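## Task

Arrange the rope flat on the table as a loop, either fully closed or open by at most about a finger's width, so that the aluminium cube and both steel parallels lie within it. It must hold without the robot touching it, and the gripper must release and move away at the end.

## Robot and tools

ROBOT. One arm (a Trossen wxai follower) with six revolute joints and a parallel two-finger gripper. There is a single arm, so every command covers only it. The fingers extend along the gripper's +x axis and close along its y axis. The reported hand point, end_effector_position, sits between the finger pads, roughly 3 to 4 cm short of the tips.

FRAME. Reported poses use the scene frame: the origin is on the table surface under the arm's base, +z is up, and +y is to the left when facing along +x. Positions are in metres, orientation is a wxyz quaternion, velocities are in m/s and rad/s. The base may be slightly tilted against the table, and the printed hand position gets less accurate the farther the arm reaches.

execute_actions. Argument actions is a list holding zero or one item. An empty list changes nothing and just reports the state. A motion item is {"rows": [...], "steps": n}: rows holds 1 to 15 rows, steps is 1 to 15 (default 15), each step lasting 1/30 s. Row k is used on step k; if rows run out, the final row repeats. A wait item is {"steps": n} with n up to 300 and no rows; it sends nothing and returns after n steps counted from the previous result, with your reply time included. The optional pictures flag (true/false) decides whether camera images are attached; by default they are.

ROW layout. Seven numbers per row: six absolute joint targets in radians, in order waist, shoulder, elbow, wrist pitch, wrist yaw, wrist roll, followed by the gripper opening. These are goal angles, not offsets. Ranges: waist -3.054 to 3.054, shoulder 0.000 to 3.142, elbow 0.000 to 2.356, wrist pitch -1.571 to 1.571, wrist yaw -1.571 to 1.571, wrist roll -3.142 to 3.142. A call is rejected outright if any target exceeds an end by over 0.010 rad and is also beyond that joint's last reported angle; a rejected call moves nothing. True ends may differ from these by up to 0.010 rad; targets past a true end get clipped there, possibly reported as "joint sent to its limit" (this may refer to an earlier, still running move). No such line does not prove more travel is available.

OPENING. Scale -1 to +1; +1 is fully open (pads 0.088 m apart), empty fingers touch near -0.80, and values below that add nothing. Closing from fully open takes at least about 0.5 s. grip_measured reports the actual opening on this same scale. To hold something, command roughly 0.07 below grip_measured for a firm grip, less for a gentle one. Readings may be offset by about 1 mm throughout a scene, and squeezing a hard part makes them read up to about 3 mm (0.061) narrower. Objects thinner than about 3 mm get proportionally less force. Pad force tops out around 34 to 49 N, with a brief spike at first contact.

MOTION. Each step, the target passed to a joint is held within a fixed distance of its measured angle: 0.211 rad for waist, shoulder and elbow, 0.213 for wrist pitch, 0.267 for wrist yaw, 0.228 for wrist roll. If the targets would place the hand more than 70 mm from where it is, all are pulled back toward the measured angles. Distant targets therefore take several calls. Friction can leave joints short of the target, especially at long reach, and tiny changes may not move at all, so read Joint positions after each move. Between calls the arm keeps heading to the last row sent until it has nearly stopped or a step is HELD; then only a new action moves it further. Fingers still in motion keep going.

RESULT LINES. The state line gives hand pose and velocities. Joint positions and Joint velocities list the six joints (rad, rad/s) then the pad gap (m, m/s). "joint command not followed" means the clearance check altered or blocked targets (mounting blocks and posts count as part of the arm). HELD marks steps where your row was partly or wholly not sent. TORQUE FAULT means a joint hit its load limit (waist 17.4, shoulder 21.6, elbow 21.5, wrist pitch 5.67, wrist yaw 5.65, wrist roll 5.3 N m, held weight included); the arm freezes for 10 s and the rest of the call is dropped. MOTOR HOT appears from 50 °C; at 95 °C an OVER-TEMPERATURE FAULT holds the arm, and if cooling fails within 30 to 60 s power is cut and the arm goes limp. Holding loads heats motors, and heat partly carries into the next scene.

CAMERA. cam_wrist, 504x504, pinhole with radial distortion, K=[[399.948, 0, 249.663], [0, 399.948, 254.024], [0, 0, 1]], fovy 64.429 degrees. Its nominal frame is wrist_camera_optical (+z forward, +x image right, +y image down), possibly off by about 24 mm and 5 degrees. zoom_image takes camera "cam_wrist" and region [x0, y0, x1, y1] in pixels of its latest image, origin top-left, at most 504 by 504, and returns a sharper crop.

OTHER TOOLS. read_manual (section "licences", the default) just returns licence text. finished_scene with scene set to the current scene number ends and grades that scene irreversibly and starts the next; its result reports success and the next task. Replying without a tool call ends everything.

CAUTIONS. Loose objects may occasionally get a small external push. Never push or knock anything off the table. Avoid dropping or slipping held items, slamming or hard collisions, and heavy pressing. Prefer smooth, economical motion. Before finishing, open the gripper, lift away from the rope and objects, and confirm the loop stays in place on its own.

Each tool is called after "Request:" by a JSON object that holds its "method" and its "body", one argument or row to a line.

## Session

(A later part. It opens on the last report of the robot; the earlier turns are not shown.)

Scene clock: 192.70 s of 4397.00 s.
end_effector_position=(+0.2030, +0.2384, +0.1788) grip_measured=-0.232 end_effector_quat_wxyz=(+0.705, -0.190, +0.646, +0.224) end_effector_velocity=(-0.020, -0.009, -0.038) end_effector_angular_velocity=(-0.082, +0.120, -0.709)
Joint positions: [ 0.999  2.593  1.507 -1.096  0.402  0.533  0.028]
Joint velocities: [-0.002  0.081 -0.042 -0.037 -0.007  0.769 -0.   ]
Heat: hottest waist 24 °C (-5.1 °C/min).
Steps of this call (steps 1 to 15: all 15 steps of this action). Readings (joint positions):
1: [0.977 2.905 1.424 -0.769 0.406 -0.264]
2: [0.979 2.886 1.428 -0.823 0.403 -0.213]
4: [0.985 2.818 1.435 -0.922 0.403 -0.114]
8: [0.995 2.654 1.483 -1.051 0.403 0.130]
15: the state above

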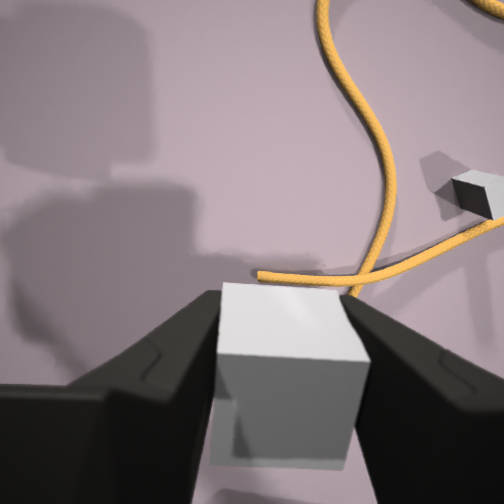

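Request:
{"method": "execute_actions", "body": {
  "actions": [
    {"rows":[[0.492,2.595,1.76,-1.176,0.673,0.6,-0.32]],"steps":15}
  ],
  "pictures": false
}}

Request:
{"method": "execute_actions", "body": {
  "actions": [
    {"steps":10}
  ]
}}

Scene clock: 198.17 s of 4397.00 s.
end_effector_position=(+0.3731, +0.1153, +0.1250) grip_measured=-0.232 end_effector_quat_wxyz=(+0.709, -0.020, +0.705, +0.018) end_effector_velocity=(+0.033, -0.082, -0.080) end_effector_angular_velocity=(+0.001, +0.207, -0.220)
Joint positions: [ 0.47   2.592  1.751 -1.175  0.673  0.598  0.028]
Joint velocities: [-0.31  -0.002  0.002  0.007  0.007 -0.007  0.   ]
Heat: hottest waist 24 °C (-5.0 °C/min).
Steps of this call (steps 1 to 30: the robot went on to your last target; steps 31 to 90: nothing new was sent; then 1.97 s passed at rest; steps 91 to 105: all 15 steps of this action). Readings (joint positions):
91: [0.993 2.596 1.523 -1.115 0.423 0.597]
92: [0.975 2.600 1.547 -1.129 0.468 0.597]
94: [0.911 2.602 1.609 -1.139 0.539 0.597]
98: [0.741 2.594 1.718 -1.156 0.628 0.597]
105: the state above

Scene clock: 198.50 s of 4397.00 s.
end_effector_position=(+0.3704, +0.1222, +0.1319) grip_measured=-0.232 end_effector_quat_wxyz=(+0.715, -0.027, +0.698, +0.025) end_effector_velocity=(-0.001, -0.004, -0.003) end_effector_angular_velocity=(+0.002, +0.018, +0.003)
Joint positions: [ 0.496  2.592  1.751 -1.175  0.673  0.598  0.028]
Joint velocities: [-0.012 -0.002 -0.002 -0.007 -0.007 -0.007  0.   ]
Heat: hottest waist 24 °C (-5.0 °C/min).
Steps of this call (steps 1 to 10: the robot went on to your last target). Readings (joint positions):
1: [0.464 2.592 1.751 -1.175 0.673 0.598]
2: [0.465 2.592 1.751 -1.175 0.673 0.598]
4: [0.478 2.592 1.751 -1.175 0.673 0.598]
8: [0.496 2.592 1.751 -1.175 0.673 0.598]
10: the state above

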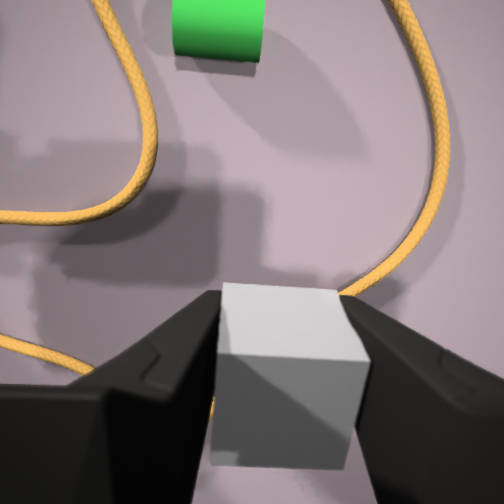

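Request:
{"method": "execute_actions", "body": {
  "actions": [
    {"rows":[[0.47,2.61,1.75,-1.12,0.69,0.55,-0.32],[0.45,2.62,1.74,-1.07,0.70,0.5,-0.32],[0.43,2.63,1.74,-1.03,0.71,0.47,-0.32],[0.41,2.64,1.73,-1.0,0.72,0.45,-0.32],[0.39,2.65,1.73,-0.97,0.72,0.43,-0.32],[0.375,2.66,1.72,-0.95,0.73,0.42,-0.32],[0.36,2.67,1.72,-0.93,0.73,0.41,-0.32],[0.35,2.675,1.72,-0.92,0.735,0.4,-0.32],[0.34,2.678,1.72,-0.915,0.737,0.4,-0.32],[0.335,2.678,1.72,-0.915,0.737,0.4,-0.32],[0.33,2.678,1.72,-0.915,0.737,0.4,-0.32]],"steps":15}
  ],
  "pictures": false
}}

Request:
{"method": "execute_actions", "body": {
  "actions": [
    {"rows":[[0.316,2.68,1.72,-0.915,0.737,0.4,-0.32]],"steps":12}
  ]
}}

Scene clock: 212.80 s of 4397.00 s.
end_effector_position=(+0.4061, +0.1073, +0.0556) grip_measured=-0.232 end_effector_quat_wxyz=(+0.718, -0.015, +0.696, +0.017) end_effector_velocity=(+0.007, +0.015, +0.009) end_effector_angular_velocity=(+0.026, -0.060, +0.034)
Joint positions: [ 0.323  2.671  1.726 -0.921  0.734  0.406  0.028]
Joint velocities: [ 0.032 -0.002 -0.007  0.066 -0.007 -0.051 -0.   ]
Heat: hottest waist 26 °C (-1.0 °C/min).
Steps of this call (steps 1 to 30: the robot went on to your last target; steps 31 to 90: nothing new was sent; then 10.80 s passed at rest; steps 91 to 105: all 15 steps of this action). Readings (joint positions):
91: [0.495 2.592 1.751 -1.168 0.675 0.589]
92: [0.491 2.594 1.750 -1.143 0.679 0.566]
94: [0.470 2.604 1.750 -1.071 0.696 0.512]
98: [0.393 2.638 1.741 -0.967 0.722 0.437]
105: the state above

Scene clock: 213.20 s of 4397.00 s.
end_effector_position=(+0.4071, +0.1066, +0.0546) grip_measured=-0.232 end_effector_quat_wxyz=(+0.718, -0.014, +0.695, +0.017) end_effector_velocity=(-0.003, -0.000, -0.002) end_effector_angular_velocity=(+0.017, +0.019, +0.022)
Joint positions: [ 0.32   2.672  1.726 -0.916  0.735  0.403  0.028]
Joint velocities: [-0.007 -0.002 -0.002 -0.007 -0.022 -0.022 -0.   ]
Heat: hottest waist 26 °C (-1.0 °C/min).
Steps of this call (steps 1 to 12: all 12 steps of this action). Readings (joint positions):
1: [0.324 2.671 1.726 -0.919 0.734 0.405]
2: [0.323 2.671 1.726 -0.917 0.734 0.404]
4: [0.323 2.671 1.726 -0.917 0.735 0.403]
8: [0.321 2.672 1.726 -0.917 0.735 0.403]
12: the state above

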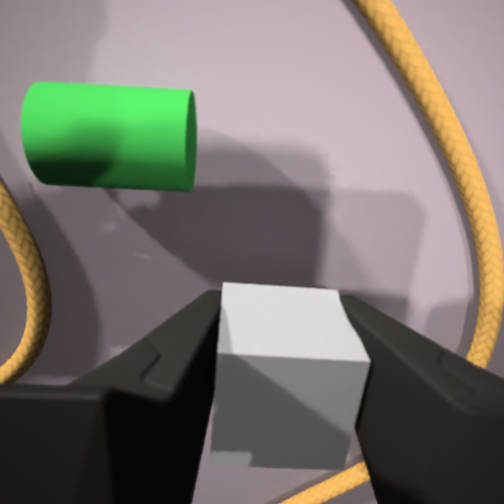

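Request:
{"method": "execute_actions", "body": {
  "actions": [
    {"rows":[[0.305,2.69,1.72,-0.905,0.737,0.4,-0.32],[0.305,2.69,1.72,-0.905,0.737,0.4,-0.32],[0.305,2.69,1.72,-0.905,0.737,0.4,-0.32],[0.305,2.69,1.72,-0.905,0.737,0.4,-0.32],[0.305,2.69,1.72,-0.905,0.737,0.4,-0.32],[0.305,2.69,1.72,-0.905,0.737,0.4,-0.32],[0.305,2.69,1.72,-0.905,0.737,0.4,-0.32],[0.305,2.69,1.72,-0.905,0.737,0.4,-0.32],[0.305,2.69,1.72,-0.905,0.737,0.4,0.1]],"steps":15}
  ],
  "pictures": false
}}

Request:
{"method": "execute_actions", "body": {
  "actions": [
    {"rows":[[0.44,2.6,1.8,-1.15,0.69,0.55,0.1]],"steps":12}
  ]
}}

Request:
{"method": "execute_actions", "body": {
  "actions": [
    {"rows":[[0.2,1.7,1.3,-1.2,0.709,-0.3,0.5]],"steps":15}
  ],
  "pictures": false
}}

Request:
{"method": "execute_actions", "body": {
  "actions": [
    {"rows":[[-0.401,1.202,1.028,-1.025,0.709,-0.54,0.5]],"steps":15}
  ],
  "pictures": false
}}

Request:
{"method": "execute_actions", "body": {
  "actions": [
    {"steps":15}
  ]
}}

Scene clock: 225.70 s of 4397.00 s.
end_effector_position=(+0.4078, +0.1051, +0.0489) grip_measured=+0.066 end_effector_quat_wxyz=(+0.716, -0.010, +0.698, +0.013) end_effector_velocity=(-0.002, -0.001, -0.000) end_effector_angular_velocity=(+0.004, +0.010, +0.011)
Joint positions: [ 0.307  2.678  1.726 -0.906  0.735  0.403  0.042]
Joint velocities: [-0.002 -0.002 -0.002 -0.007 -0.007 -0.007  0.019]
Heat: hottest waist 28 °C (+2.0 °C/min).
Steps of this call (steps 1 to 15: the robot went on to your last target; steps 16 to 90: nothing new was sent; then 9.00 s passed at rest; steps 91 to 105: all 15 steps of this action). Readings (joint positions):
91: [0.319 2.672 1.726 -0.914 0.735 0.403]
92: [0.318 2.673 1.726 -0.911 0.735 0.403]
94: [0.314 2.675 1.726 -0.908 0.735 0.403]
98: [0.308 2.678 1.726 -0.907 0.735 0.403]
105: the state above

Scene clock: 226.10 s of 4397.00 s.
end_effector_position=(+0.3938, +0.1122, +0.1296) grip_measured=+0.097 end_effector_quat_wxyz=(+0.726, -0.012, +0.687, +0.022) end_effector_velocity=(-0.001, -0.039, -0.036) end_effector_angular_velocity=(+0.001, +0.153, -0.056)
Joint positions: [ 0.453  2.595  1.8   -1.145  0.693  0.545  0.044]
Joint velocities: [-0.129 -0.002 -0.002 -0.066 -0.037  0.007 -0.   ]
Heat: hottest waist 28 °C (+2.0 °C/min).
Steps of this call (steps 1 to 12: all 12 steps of this action). Readings (joint positions):
1: [0.314 2.673 1.738 -0.948 0.729 0.435]
2: [0.331 2.668 1.749 -1.014 0.719 0.469]
4: [0.386 2.644 1.762 -1.090 0.703 0.510]
8: [0.459 2.602 1.796 -1.133 0.694 0.539]
12: the state above

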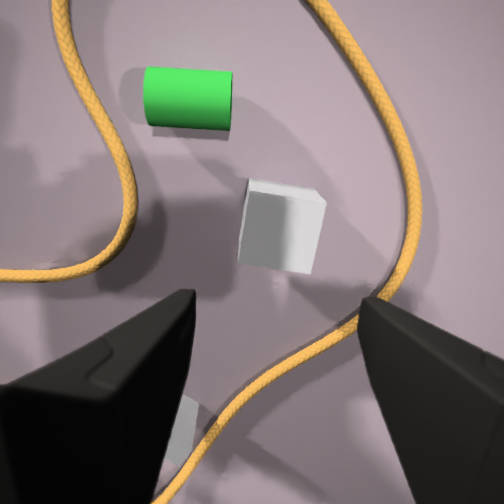

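Scene clock: 226.60 s of 4397.00 s.
end_effector_position=(+0.3190, -0.0902, +0.1578) grip_measured=+0.496 end_effector_quat_wxyz=(+0.695, -0.167, +0.670, +0.202) end_effector_velocity=(-0.002, -0.346, +0.379) end_effector_angular_velocity=(+0.403, -1.328, -0.521)
Joint positions: [ 0.201  1.867  1.317 -1.199  0.709 -0.242  0.063]
Joint velocities: [ 0.071 -1.824 -0.032  0.007 -0.007 -0.667  0.   ]
Heat: hottest waist 28 °C (+2.0 °C/min).
Steps of this call (steps 1 to 15: all 15 steps of this action). Readings (joint positions):
1: [0.444 2.579 1.779 -1.138 0.692 0.515]
2: [0.424 2.554 1.742 -1.154 0.690 0.472]
4: [0.359 2.486 1.660 -1.174 0.694 0.384]
8: [0.219 2.277 1.453 -1.191 0.709 0.142]
15: the state above

Scene clock: 227.10 s of 4397.00 s.
end_effector_position=(+0.1933, -0.2707, +0.1218) grip_measured=+0.497 end_effector_quat_wxyz=(+0.720, -0.007, +0.694, -0.001) end_effector_velocity=(-0.008, +0.015, -0.019) end_effector_angular_velocity=(+0.065, +0.021, +0.035)
Joint positions: [-0.391  1.204  1.047 -1.027  0.715 -0.535  0.063]
Joint velocities: [-0.051 -0.002 -0.066  0.037 -0.066 -0.051 -0.   ]
Heat: hottest waist 28 °C (+2.0 °C/min).
Steps of this call (steps 1 to 15: all 15 steps of this action). Readings (joint positions):
1: [0.189 1.803 1.287 -1.151 0.707 -0.299]
2: [0.152 1.735 1.247 -1.107 0.705 -0.357]
4: [0.044 1.618 1.161 -1.077 0.710 -0.440]
8: [-0.198 1.415 1.057 -1.040 0.709 -0.513]
15: the state above

Scene clock: 227.60 s of 4397.00 s.
end_effector_position=(+0.1916, -0.2688, +0.1193) grip_measured=+0.497 end_effector_quat_wxyz=(+0.718, -0.006, +0.696, +0.003) end_effector_velocity=(-0.002, +0.002, -0.000) end_effector_angular_velocity=(+0.009, +0.003, -0.004)
Joint positions: [-0.397  1.204  1.038 -1.026  0.711 -0.537  0.063]
Joint velocities: [-0.002 -0.002 -0.002 -0.007 -0.007  0.007 -0.   ]
Heat: hottest waist 28 °C (+2.0 °C/min).
Steps of this call (steps 1 to 15: the robot went on to your last target). Readings (joint positions):
1: [-0.392 1.204 1.045 -1.026 0.712 -0.536]
2: [-0.393 1.204 1.041 -1.026 0.711 -0.536]
4: [-0.394 1.204 1.038 -1.026 0.711 -0.537]
8: [-0.396 1.204 1.038 -1.026 0.711 -0.537]
15: the state above
The arm was judged still, so your last target was given up. Only a new action makes it travel on or press farther. Fingers that are still opening or closing keep moving.

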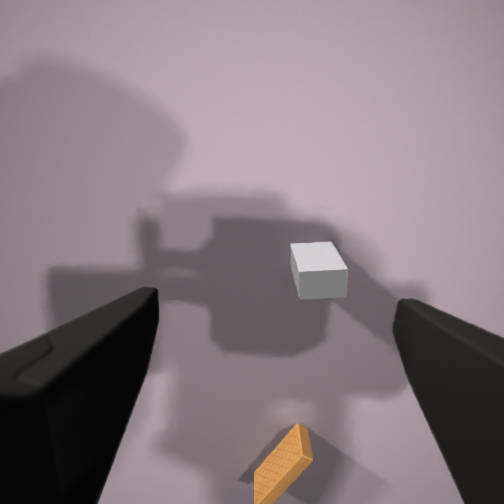

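Request:
{"method": "execute_actions", "body": {
  "actions": [
    {"rows":[[-0.45,1.215,1.01,-0.95,0.685,-0.6,0.7],[-0.45,1.215,1.01,-0.95,0.685,-0.6,0.7],[-0.51,1.23,0.985,-0.87,0.66,-0.66,0.7],[-0.51,1.23,0.985,-0.87,0.66,-0.66,0.7],[-0.565,1.25,0.96,-0.8,0.635,-0.72,0.7],[-0.565,1.25,0.96,-0.8,0.635,-0.72,0.7],[-0.62,1.265,0.935,-0.72,0.61,-0.79,0.7],[-0.62,1.265,0.935,-0.72,0.61,-0.79,0.7],[-0.677,1.282,0.91,-0.643,0.584,-0.85,0.7]],"steps":15}
  ]
}}

Scene clock: 235.13 s of 4397.00 s.
end_effector_position=(+0.1864, -0.2895, +0.0487) grip_measured=+0.697 end_effector_quat_wxyz=(+0.716, -0.006, +0.698, +0.001) end_effector_velocity=(+0.014, -0.015, -0.005) end_effector_angular_velocity=(-0.046, -0.088, +0.044)
Joint positions: [-0.669  1.273  0.92  -0.656  0.59  -0.838  0.073]
Joint velocities: [-0.032 -0.002 -0.012  0.139 -0.051 -0.139  0.   ]
Heat: hottest waist 27 °C (+1.0 °C/min).
Steps of this call (steps 1 to 90: nothing new was sent; then 4.03 s passed at rest; steps 91 to 105: all 15 steps of this action). Readings (joint positions):
91: [-0.403 1.204 1.034 -1.010 0.704 -0.553]
92: [-0.416 1.204 1.030 -0.989 0.698 -0.567]
94: [-0.458 1.209 1.015 -0.927 0.680 -0.613]
98: [-0.565 1.239 0.970 -0.790 0.635 -0.727]
105: the state above

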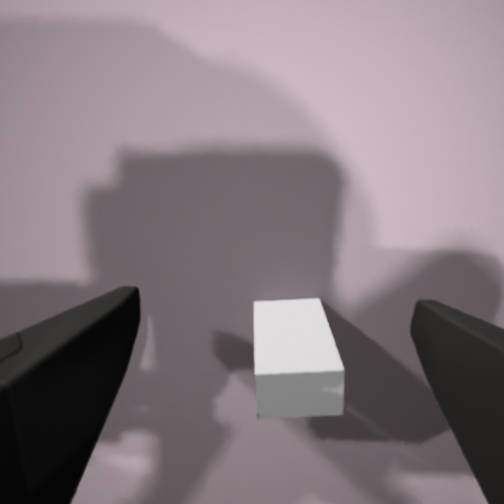

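Request:
{"method": "execute_actions", "body": {
  "actions": [
    {"rows":[[-0.677,1.282,0.91,-0.643,0.584,-0.85,-0.55]],"steps":15}
  ],
  "pictures": false
}}

Request:
{"method": "execute_actions", "body": {
  "actions": [
    {"rows":[[-0.3,1.25,1.05,-1.05,0.71,-0.45,-0.55]],"steps":12}
  ],
  "pictures": false
}}

Request:
{"method": "execute_actions", "body": {
  "actions": [
    {"rows":[[0.5,1.9,1.4,-1.3,0.68,0.2,-0.55]],"steps":15}
  ],
  "pictures": false
}}

Request:
{"method": "execute_actions", "body": {
  "actions": [
    {"rows":[[0.544,2.64,1.715,-1.12,0.65,0.7,-0.55]],"steps":15}
  ],
  "pictures": false
}}

Request:
{"method": "execute_actions", "body": {
  "actions": [
    {"steps":15}
  ]
}}

Scene clock: 243.33 s of 4397.00 s.
end_effector_position=(+0.1877, -0.2910, +0.0483) grip_measured=-0.476 end_effector_quat_wxyz=(+0.719, -0.007, +0.695, -0.000) end_effector_velocity=(-0.001, -0.002, -0.000) end_effector_angular_velocity=(-0.010, +0.003, +0.001)
Joint positions: [-0.673  1.273  0.92  -0.644  0.585 -0.848  0.016]
Joint velocities: [-0.002 -0.002 -0.002  0.007  0.007 -0.007 -0.   ]
Heat: hottest waist 26 °C (+1.0 °C/min).
Steps of this call (steps 1 to 30: the robot went on to your last target; steps 31 to 90: nothing new was sent; then 4.70 s passed at rest; steps 91 to 105: all 15 steps of this action). Readings (joint positions):
91: [-0.672 1.273 0.920 -0.645 0.586 -0.847]
92: [-0.672 1.273 0.920 -0.644 0.586 -0.847]
94: [-0.672 1.273 0.920 -0.644 0.586 -0.847]
98: [-0.672 1.273 0.920 -0.644 0.586 -0.847]
105: the state above

Scene clock: 243.73 s of 4397.00 s.
end_effector_position=(+0.2095, -0.2483, +0.1240) grip_measured=-0.476 end_effector_quat_wxyz=(+0.726, -0.006, +0.687, +0.021) end_effector_velocity=(-0.009, +0.003, +0.004) end_effector_angular_velocity=(-0.012, +0.039, -0.021)
Joint positions: [-0.307  1.252  1.041 -1.04   0.706 -0.46   0.016]
Joint velocities: [ 0.027 -0.002  0.002 -0.066  0.037  0.081 -0.   ]
Heat: hottest waist 26 °C (+1.0 °C/min).
Steps of this call (steps 1 to 12: all 12 steps of this action). Readings (joint positions):
1: [-0.651 1.272 0.939 -0.692 0.620 -0.795]
2: [-0.598 1.272 0.964 -0.764 0.652 -0.727]
4: [-0.470 1.266 1.008 -0.881 0.678 -0.596]
8: [-0.319 1.252 1.041 -1.012 0.697 -0.485]
12: the state above

Scene clock: 244.23 s of 4397.00 s.
end_effector_position=(+0.3136, -0.0386, +0.2206) grip_measured=-0.476 end_effector_quat_wxyz=(+0.748, -0.088, +0.644, +0.135) end_effector_velocity=(-0.078, +0.347, +0.210) end_effector_angular_velocity=(-0.049, -0.598, +0.902)
Joint positions: [ 0.444  1.888  1.385 -1.292  0.675  0.178  0.016]
Joint velocities: [ 1.233  0.305 -0.007 -0.022 -0.095  0.198 -0.   ]
Heat: hottest waist 26 °C (+1.0 °C/min).
Steps of this call (steps 1 to 15: all 15 steps of this action). Readings (joint positions):
1: [-0.283 1.288 1.078 -1.110 0.710 -0.400]
2: [-0.230 1.338 1.137 -1.177 0.707 -0.333]
4: [-0.117 1.452 1.253 -1.218 0.692 -0.212]
8: [0.092 1.649 1.370 -1.270 0.690 0.016]
15: the state above

Scene clock: 244.73 s of 4397.00 s.
end_effector_position=(+0.3585, +0.1437, +0.1346) grip_measured=-0.476 end_effector_quat_wxyz=(+0.724, +0.004, +0.690, +0.012) end_effector_velocity=(-0.164, +0.173, -0.307) end_effector_angular_velocity=(-0.458, +0.651, +0.505)
Joint positions: [ 0.545  2.596  1.709 -1.12   0.648  0.689  0.016]
Joint velocities: [-0.002  0.94  -0.037 -0.007 -0.095  0.081 -0.   ]
Heat: hottest waist 26 °C (+1.0 °C/min).
Steps of this call (steps 1 to 15: all 15 steps of this action). Readings (joint positions):
1: [0.478 1.917 1.405 -1.290 0.667 0.219]
2: [0.501 1.953 1.445 -1.250 0.665 0.272]
4: [0.526 2.057 1.565 -1.174 0.662 0.395]
8: [0.544 2.268 1.702 -1.127 0.659 0.616]
15: the state above

Scene clock: 245.23 s of 4397.00 s.
end_effector_position=(+0.3524, +0.1508, +0.1216) grip_measured=-0.476 end_effector_quat_wxyz=(+0.716, -0.010, +0.698, +0.010) end_effector_velocity=(+0.002, +0.001, +0.001) end_effector_angular_velocity=(+0.012, -0.001, -0.001)
Joint positions: [ 0.545  2.639  1.712 -1.12   0.65   0.697  0.016]
Joint velocities: [-0.002 -0.002  0.002  0.007 -0.007 -0.007  0.   ]
Heat: hottest waist 26 °C (+1.0 °C/min).
Steps of this call (steps 1 to 15: the robot went on to your last target). Readings (joint positions):
1: [0.545 2.621 1.707 -1.120 0.646 0.691]
2: [0.545 2.637 1.706 -1.120 0.646 0.693]
4: [0.545 2.644 1.706 -1.121 0.646 0.695]
8: [0.545 2.639 1.712 -1.120 0.650 0.697]
15: the state above

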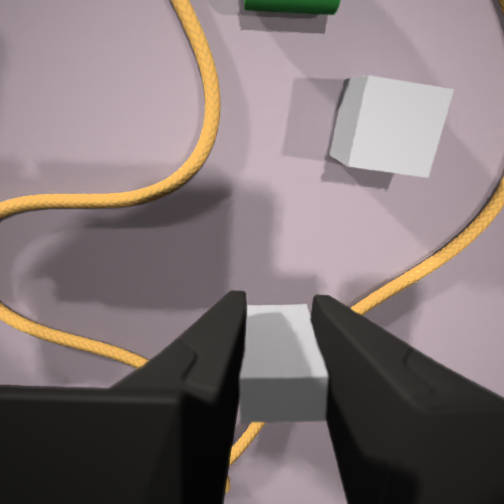

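Request:
{"method": "execute_actions", "body": {
  "actions": [
    {"rows":[[0.52,2.65,1.68,-1.06,0.66,0.67,-0.55],[0.52,2.65,1.68,-1.06,0.66,0.67,-0.55],[0.495,2.665,1.65,-1.0,0.67,0.65,-0.55],[0.495,2.665,1.65,-1.0,0.67,0.65,-0.55],[0.47,2.68,1.62,-0.94,0.68,0.62,-0.55],[0.47,2.68,1.62,-0.94,0.68,0.62,-0.55],[0.45,2.69,1.59,-0.88,0.69,0.6,-0.55],[0.45,2.69,1.59,-0.88,0.69,0.6,-0.55],[0.44,2.70,1.575,-0.855,0.695,0.59,-0.55],[0.44,2.70,1.575,-0.855,0.695,0.59,-0.55],[0.43,2.703,1.562,-0.836,0.697,0.58,-0.55]],"steps":15}
  ],
  "pictures": false
}}

Request:
{"method": "execute_actions", "body": {
  "actions": [
    {"steps":8}
  ],
  "pictures": false
}}

Request:
{"method": "execute_actions", "body": {
  "actions": [
    {"rows":[[0.43,2.703,1.562,-0.836,0.697,0.58,-0.1]],"steps":8}
  ],
  "pictures": false
}}

Request:
{"method": "execute_actions", "body": {
  "actions": [
    {"rows":[[0.544,2.64,1.715,-1.12,0.65,0.7,-0.1]],"steps":10}
  ],
  "pictures": false
}}

Request:
{"method": "execute_actions", "body": {
  "actions": [
    {"rows":[[0.8,1.6,1.3,-1.3,0.5,0,1]],"steps":15}
  ],
  "pictures": false
}}

Request:
{"method": "execute_actions", "body": {
  "actions": [
    {"steps":20}
  ]
}}

Scene clock: 257.37 s of 4397.00 s.
end_effector_position=(+0.3570, +0.1521, +0.0532) grip_measured=-0.474 end_effector_quat_wxyz=(+0.718, +0.000, +0.696, +0.004) end_effector_velocity=(+0.029, +0.013, -0.000) end_effector_angular_velocity=(+0.049, -0.132, -0.078)
Joint positions: [ 0.438  2.692  1.578 -0.843  0.694  0.587  0.016]
Joint velocities: [-0.002 -0.002 -0.007  0.183  0.037 -0.037 -0.   ]
Heat: hottest waist 27 °C (+3.0 °C/min).
Steps of this call (steps 1 to 15: the robot went on to your last target; steps 16 to 90: nothing new was sent; then 8.63 s passed at rest; steps 91 to 105: all 15 steps of this action). Readings (joint positions):
91: [0.544 2.639 1.708 -1.109 0.650 0.694]
92: [0.541 2.639 1.704 -1.091 0.652 0.688]
94: [0.528 2.640 1.686 -1.043 0.660 0.670]
98: [0.477 2.661 1.632 -0.934 0.679 0.624]
105: the state above

Scene clock: 257.63 s of 4397.00 s.
end_effector_position=(+0.3571, +0.1519, +0.0522) grip_measured=-0.474 end_effector_quat_wxyz=(+0.719, -0.000, +0.695, +0.004) end_effector_velocity=(-0.004, -0.009, -0.007) end_effector_angular_velocity=(-0.006, +0.040, +0.005)
Joint positions: [ 0.436  2.692  1.575 -0.837  0.697  0.583  0.016]
Joint velocities: [-0.027 -0.002 -0.007 -0.022 -0.007 -0.007 -0.   ]
Heat: hottest waist 27 °C (+3.0 °C/min).
Steps of this call (steps 1 to 8: the robot went on to your last target). Readings (joint positions):
1: [0.437 2.692 1.578 -0.840 0.696 0.586]
2: [0.436 2.692 1.576 -0.840 0.696 0.585]
4: [0.438 2.692 1.575 -0.839 0.696 0.584]
8: the state above

Scene clock: 257.90 s of 4397.00 s.
end_effector_position=(+0.3564, +0.1517, +0.0517) grip_measured=-0.126 end_effector_quat_wxyz=(+0.719, -0.001, +0.695, +0.005) end_effector_velocity=(-0.001, -0.002, -0.002) end_effector_angular_velocity=(+0.003, +0.014, +0.007)
Joint positions: [ 0.436  2.692  1.572 -0.837  0.697  0.583  0.033]
Joint velocities: [-0.007 -0.002 -0.002 -0.007 -0.007 -0.007  0.014]
Heat: hottest waist 27 °C (+2.0 °C/min).
Steps of this call (steps 1 to 8: all 8 steps of this action). Readings (joint positions):
1: [0.436 2.692 1.575 -0.837 0.697 0.583]
2: [0.436 2.692 1.574 -0.837 0.697 0.583]
4: [0.436 2.692 1.573 -0.837 0.697 0.583]
8: the state above

Scene clock: 258.23 s of 4397.00 s.
end_effector_position=(+0.3547, +0.1542, +0.1273) grip_measured=-0.103 end_effector_quat_wxyz=(+0.724, -0.008, +0.689, +0.012) end_effector_velocity=(-0.007, -0.027, -0.013) end_effector_angular_velocity=(-0.048, +0.104, -0.017)
Joint positions: [ 0.558  2.633  1.715 -1.109  0.655  0.694  0.034]
Joint velocities: [-0.056 -0.002  0.007 -0.11  -0.007  0.037  0.   ]
Heat: hottest waist 27 °C (+2.0 °C/min).
Steps of this call (steps 1 to 10: all 10 steps of this action). Readings (joint positions):
1: [0.441 2.691 1.596 -0.887 0.688 0.609]
2: [0.457 2.691 1.623 -0.955 0.676 0.636]
4: [0.502 2.677 1.663 -1.042 0.663 0.668]
8: [0.558 2.638 1.710 -1.099 0.655 0.691]
10: the state above

Scene clock: 258.73 s of 4397.00 s.
end_effector_position=(+0.2442, +0.0550, +0.2767) grip_measured=+0.997 end_effector_quat_wxyz=(+0.738, -0.224, +0.548, +0.323) end_effector_velocity=(+0.026, -0.334, +0.355) end_effector_angular_velocity=(+1.282, -0.914, -0.614)
Joint positions: [ 0.803  1.887  1.32  -1.294  0.503  0.025  0.088]
Joint velocities: [-0.037 -1.849 -0.012 -0.022  0.007 -0.286  0.004]
Heat: hottest waist 27 °C (+2.0 °C/min).
Steps of this call (steps 1 to 15: all 15 steps of this action). Readings (joint positions):
1: [0.562 2.615 1.697 -1.116 0.641 0.665]
2: [0.579 2.590 1.662 -1.160 0.612 0.623]
4: [0.646 2.519 1.573 -1.217 0.569 0.531]
8: [0.794 2.304 1.381 -1.286 0.511 0.278]
15: the state above

Scene clock: 259.40 s of 4397.00 s.
end_effector_position=(+0.2387, -0.0006, +0.3244) grip_measured=+1.000 end_effector_quat_wxyz=(+0.809, -0.142, +0.474, +0.319) end_effector_velocity=(-0.003, +0.000, -0.001) end_effector_angular_velocity=(-0.003, +0.003, +0.015)
Joint positions: [ 0.803  1.601  1.311 -1.3    0.502  0.003  0.088]
Joint velocities: [ 0.002 -0.002 -0.002 -0.007 -0.007 -0.007  0.   ]
Heat: hottest waist 27 °C (+2.0 °C/min).
Steps of this call (steps 1 to 20: the robot went on to your last target). Readings (joint positions):
1: [0.803 1.825 1.319 -1.295 0.503 0.018]
2: [0.803 1.763 1.319 -1.295 0.503 0.013]
4: [0.803 1.663 1.319 -1.298 0.503 0.008]
8: [0.803 1.598 1.319 -1.300 0.503 0.004]
20: the state above

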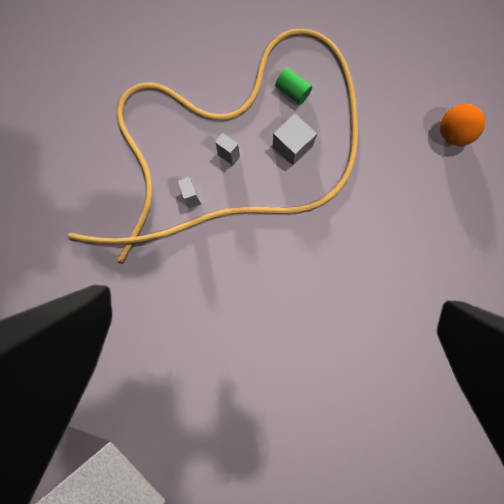

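Request:
{"method": "finished_scene", "body": {
  "scene": 1
}}

The scene is finished: the task was done.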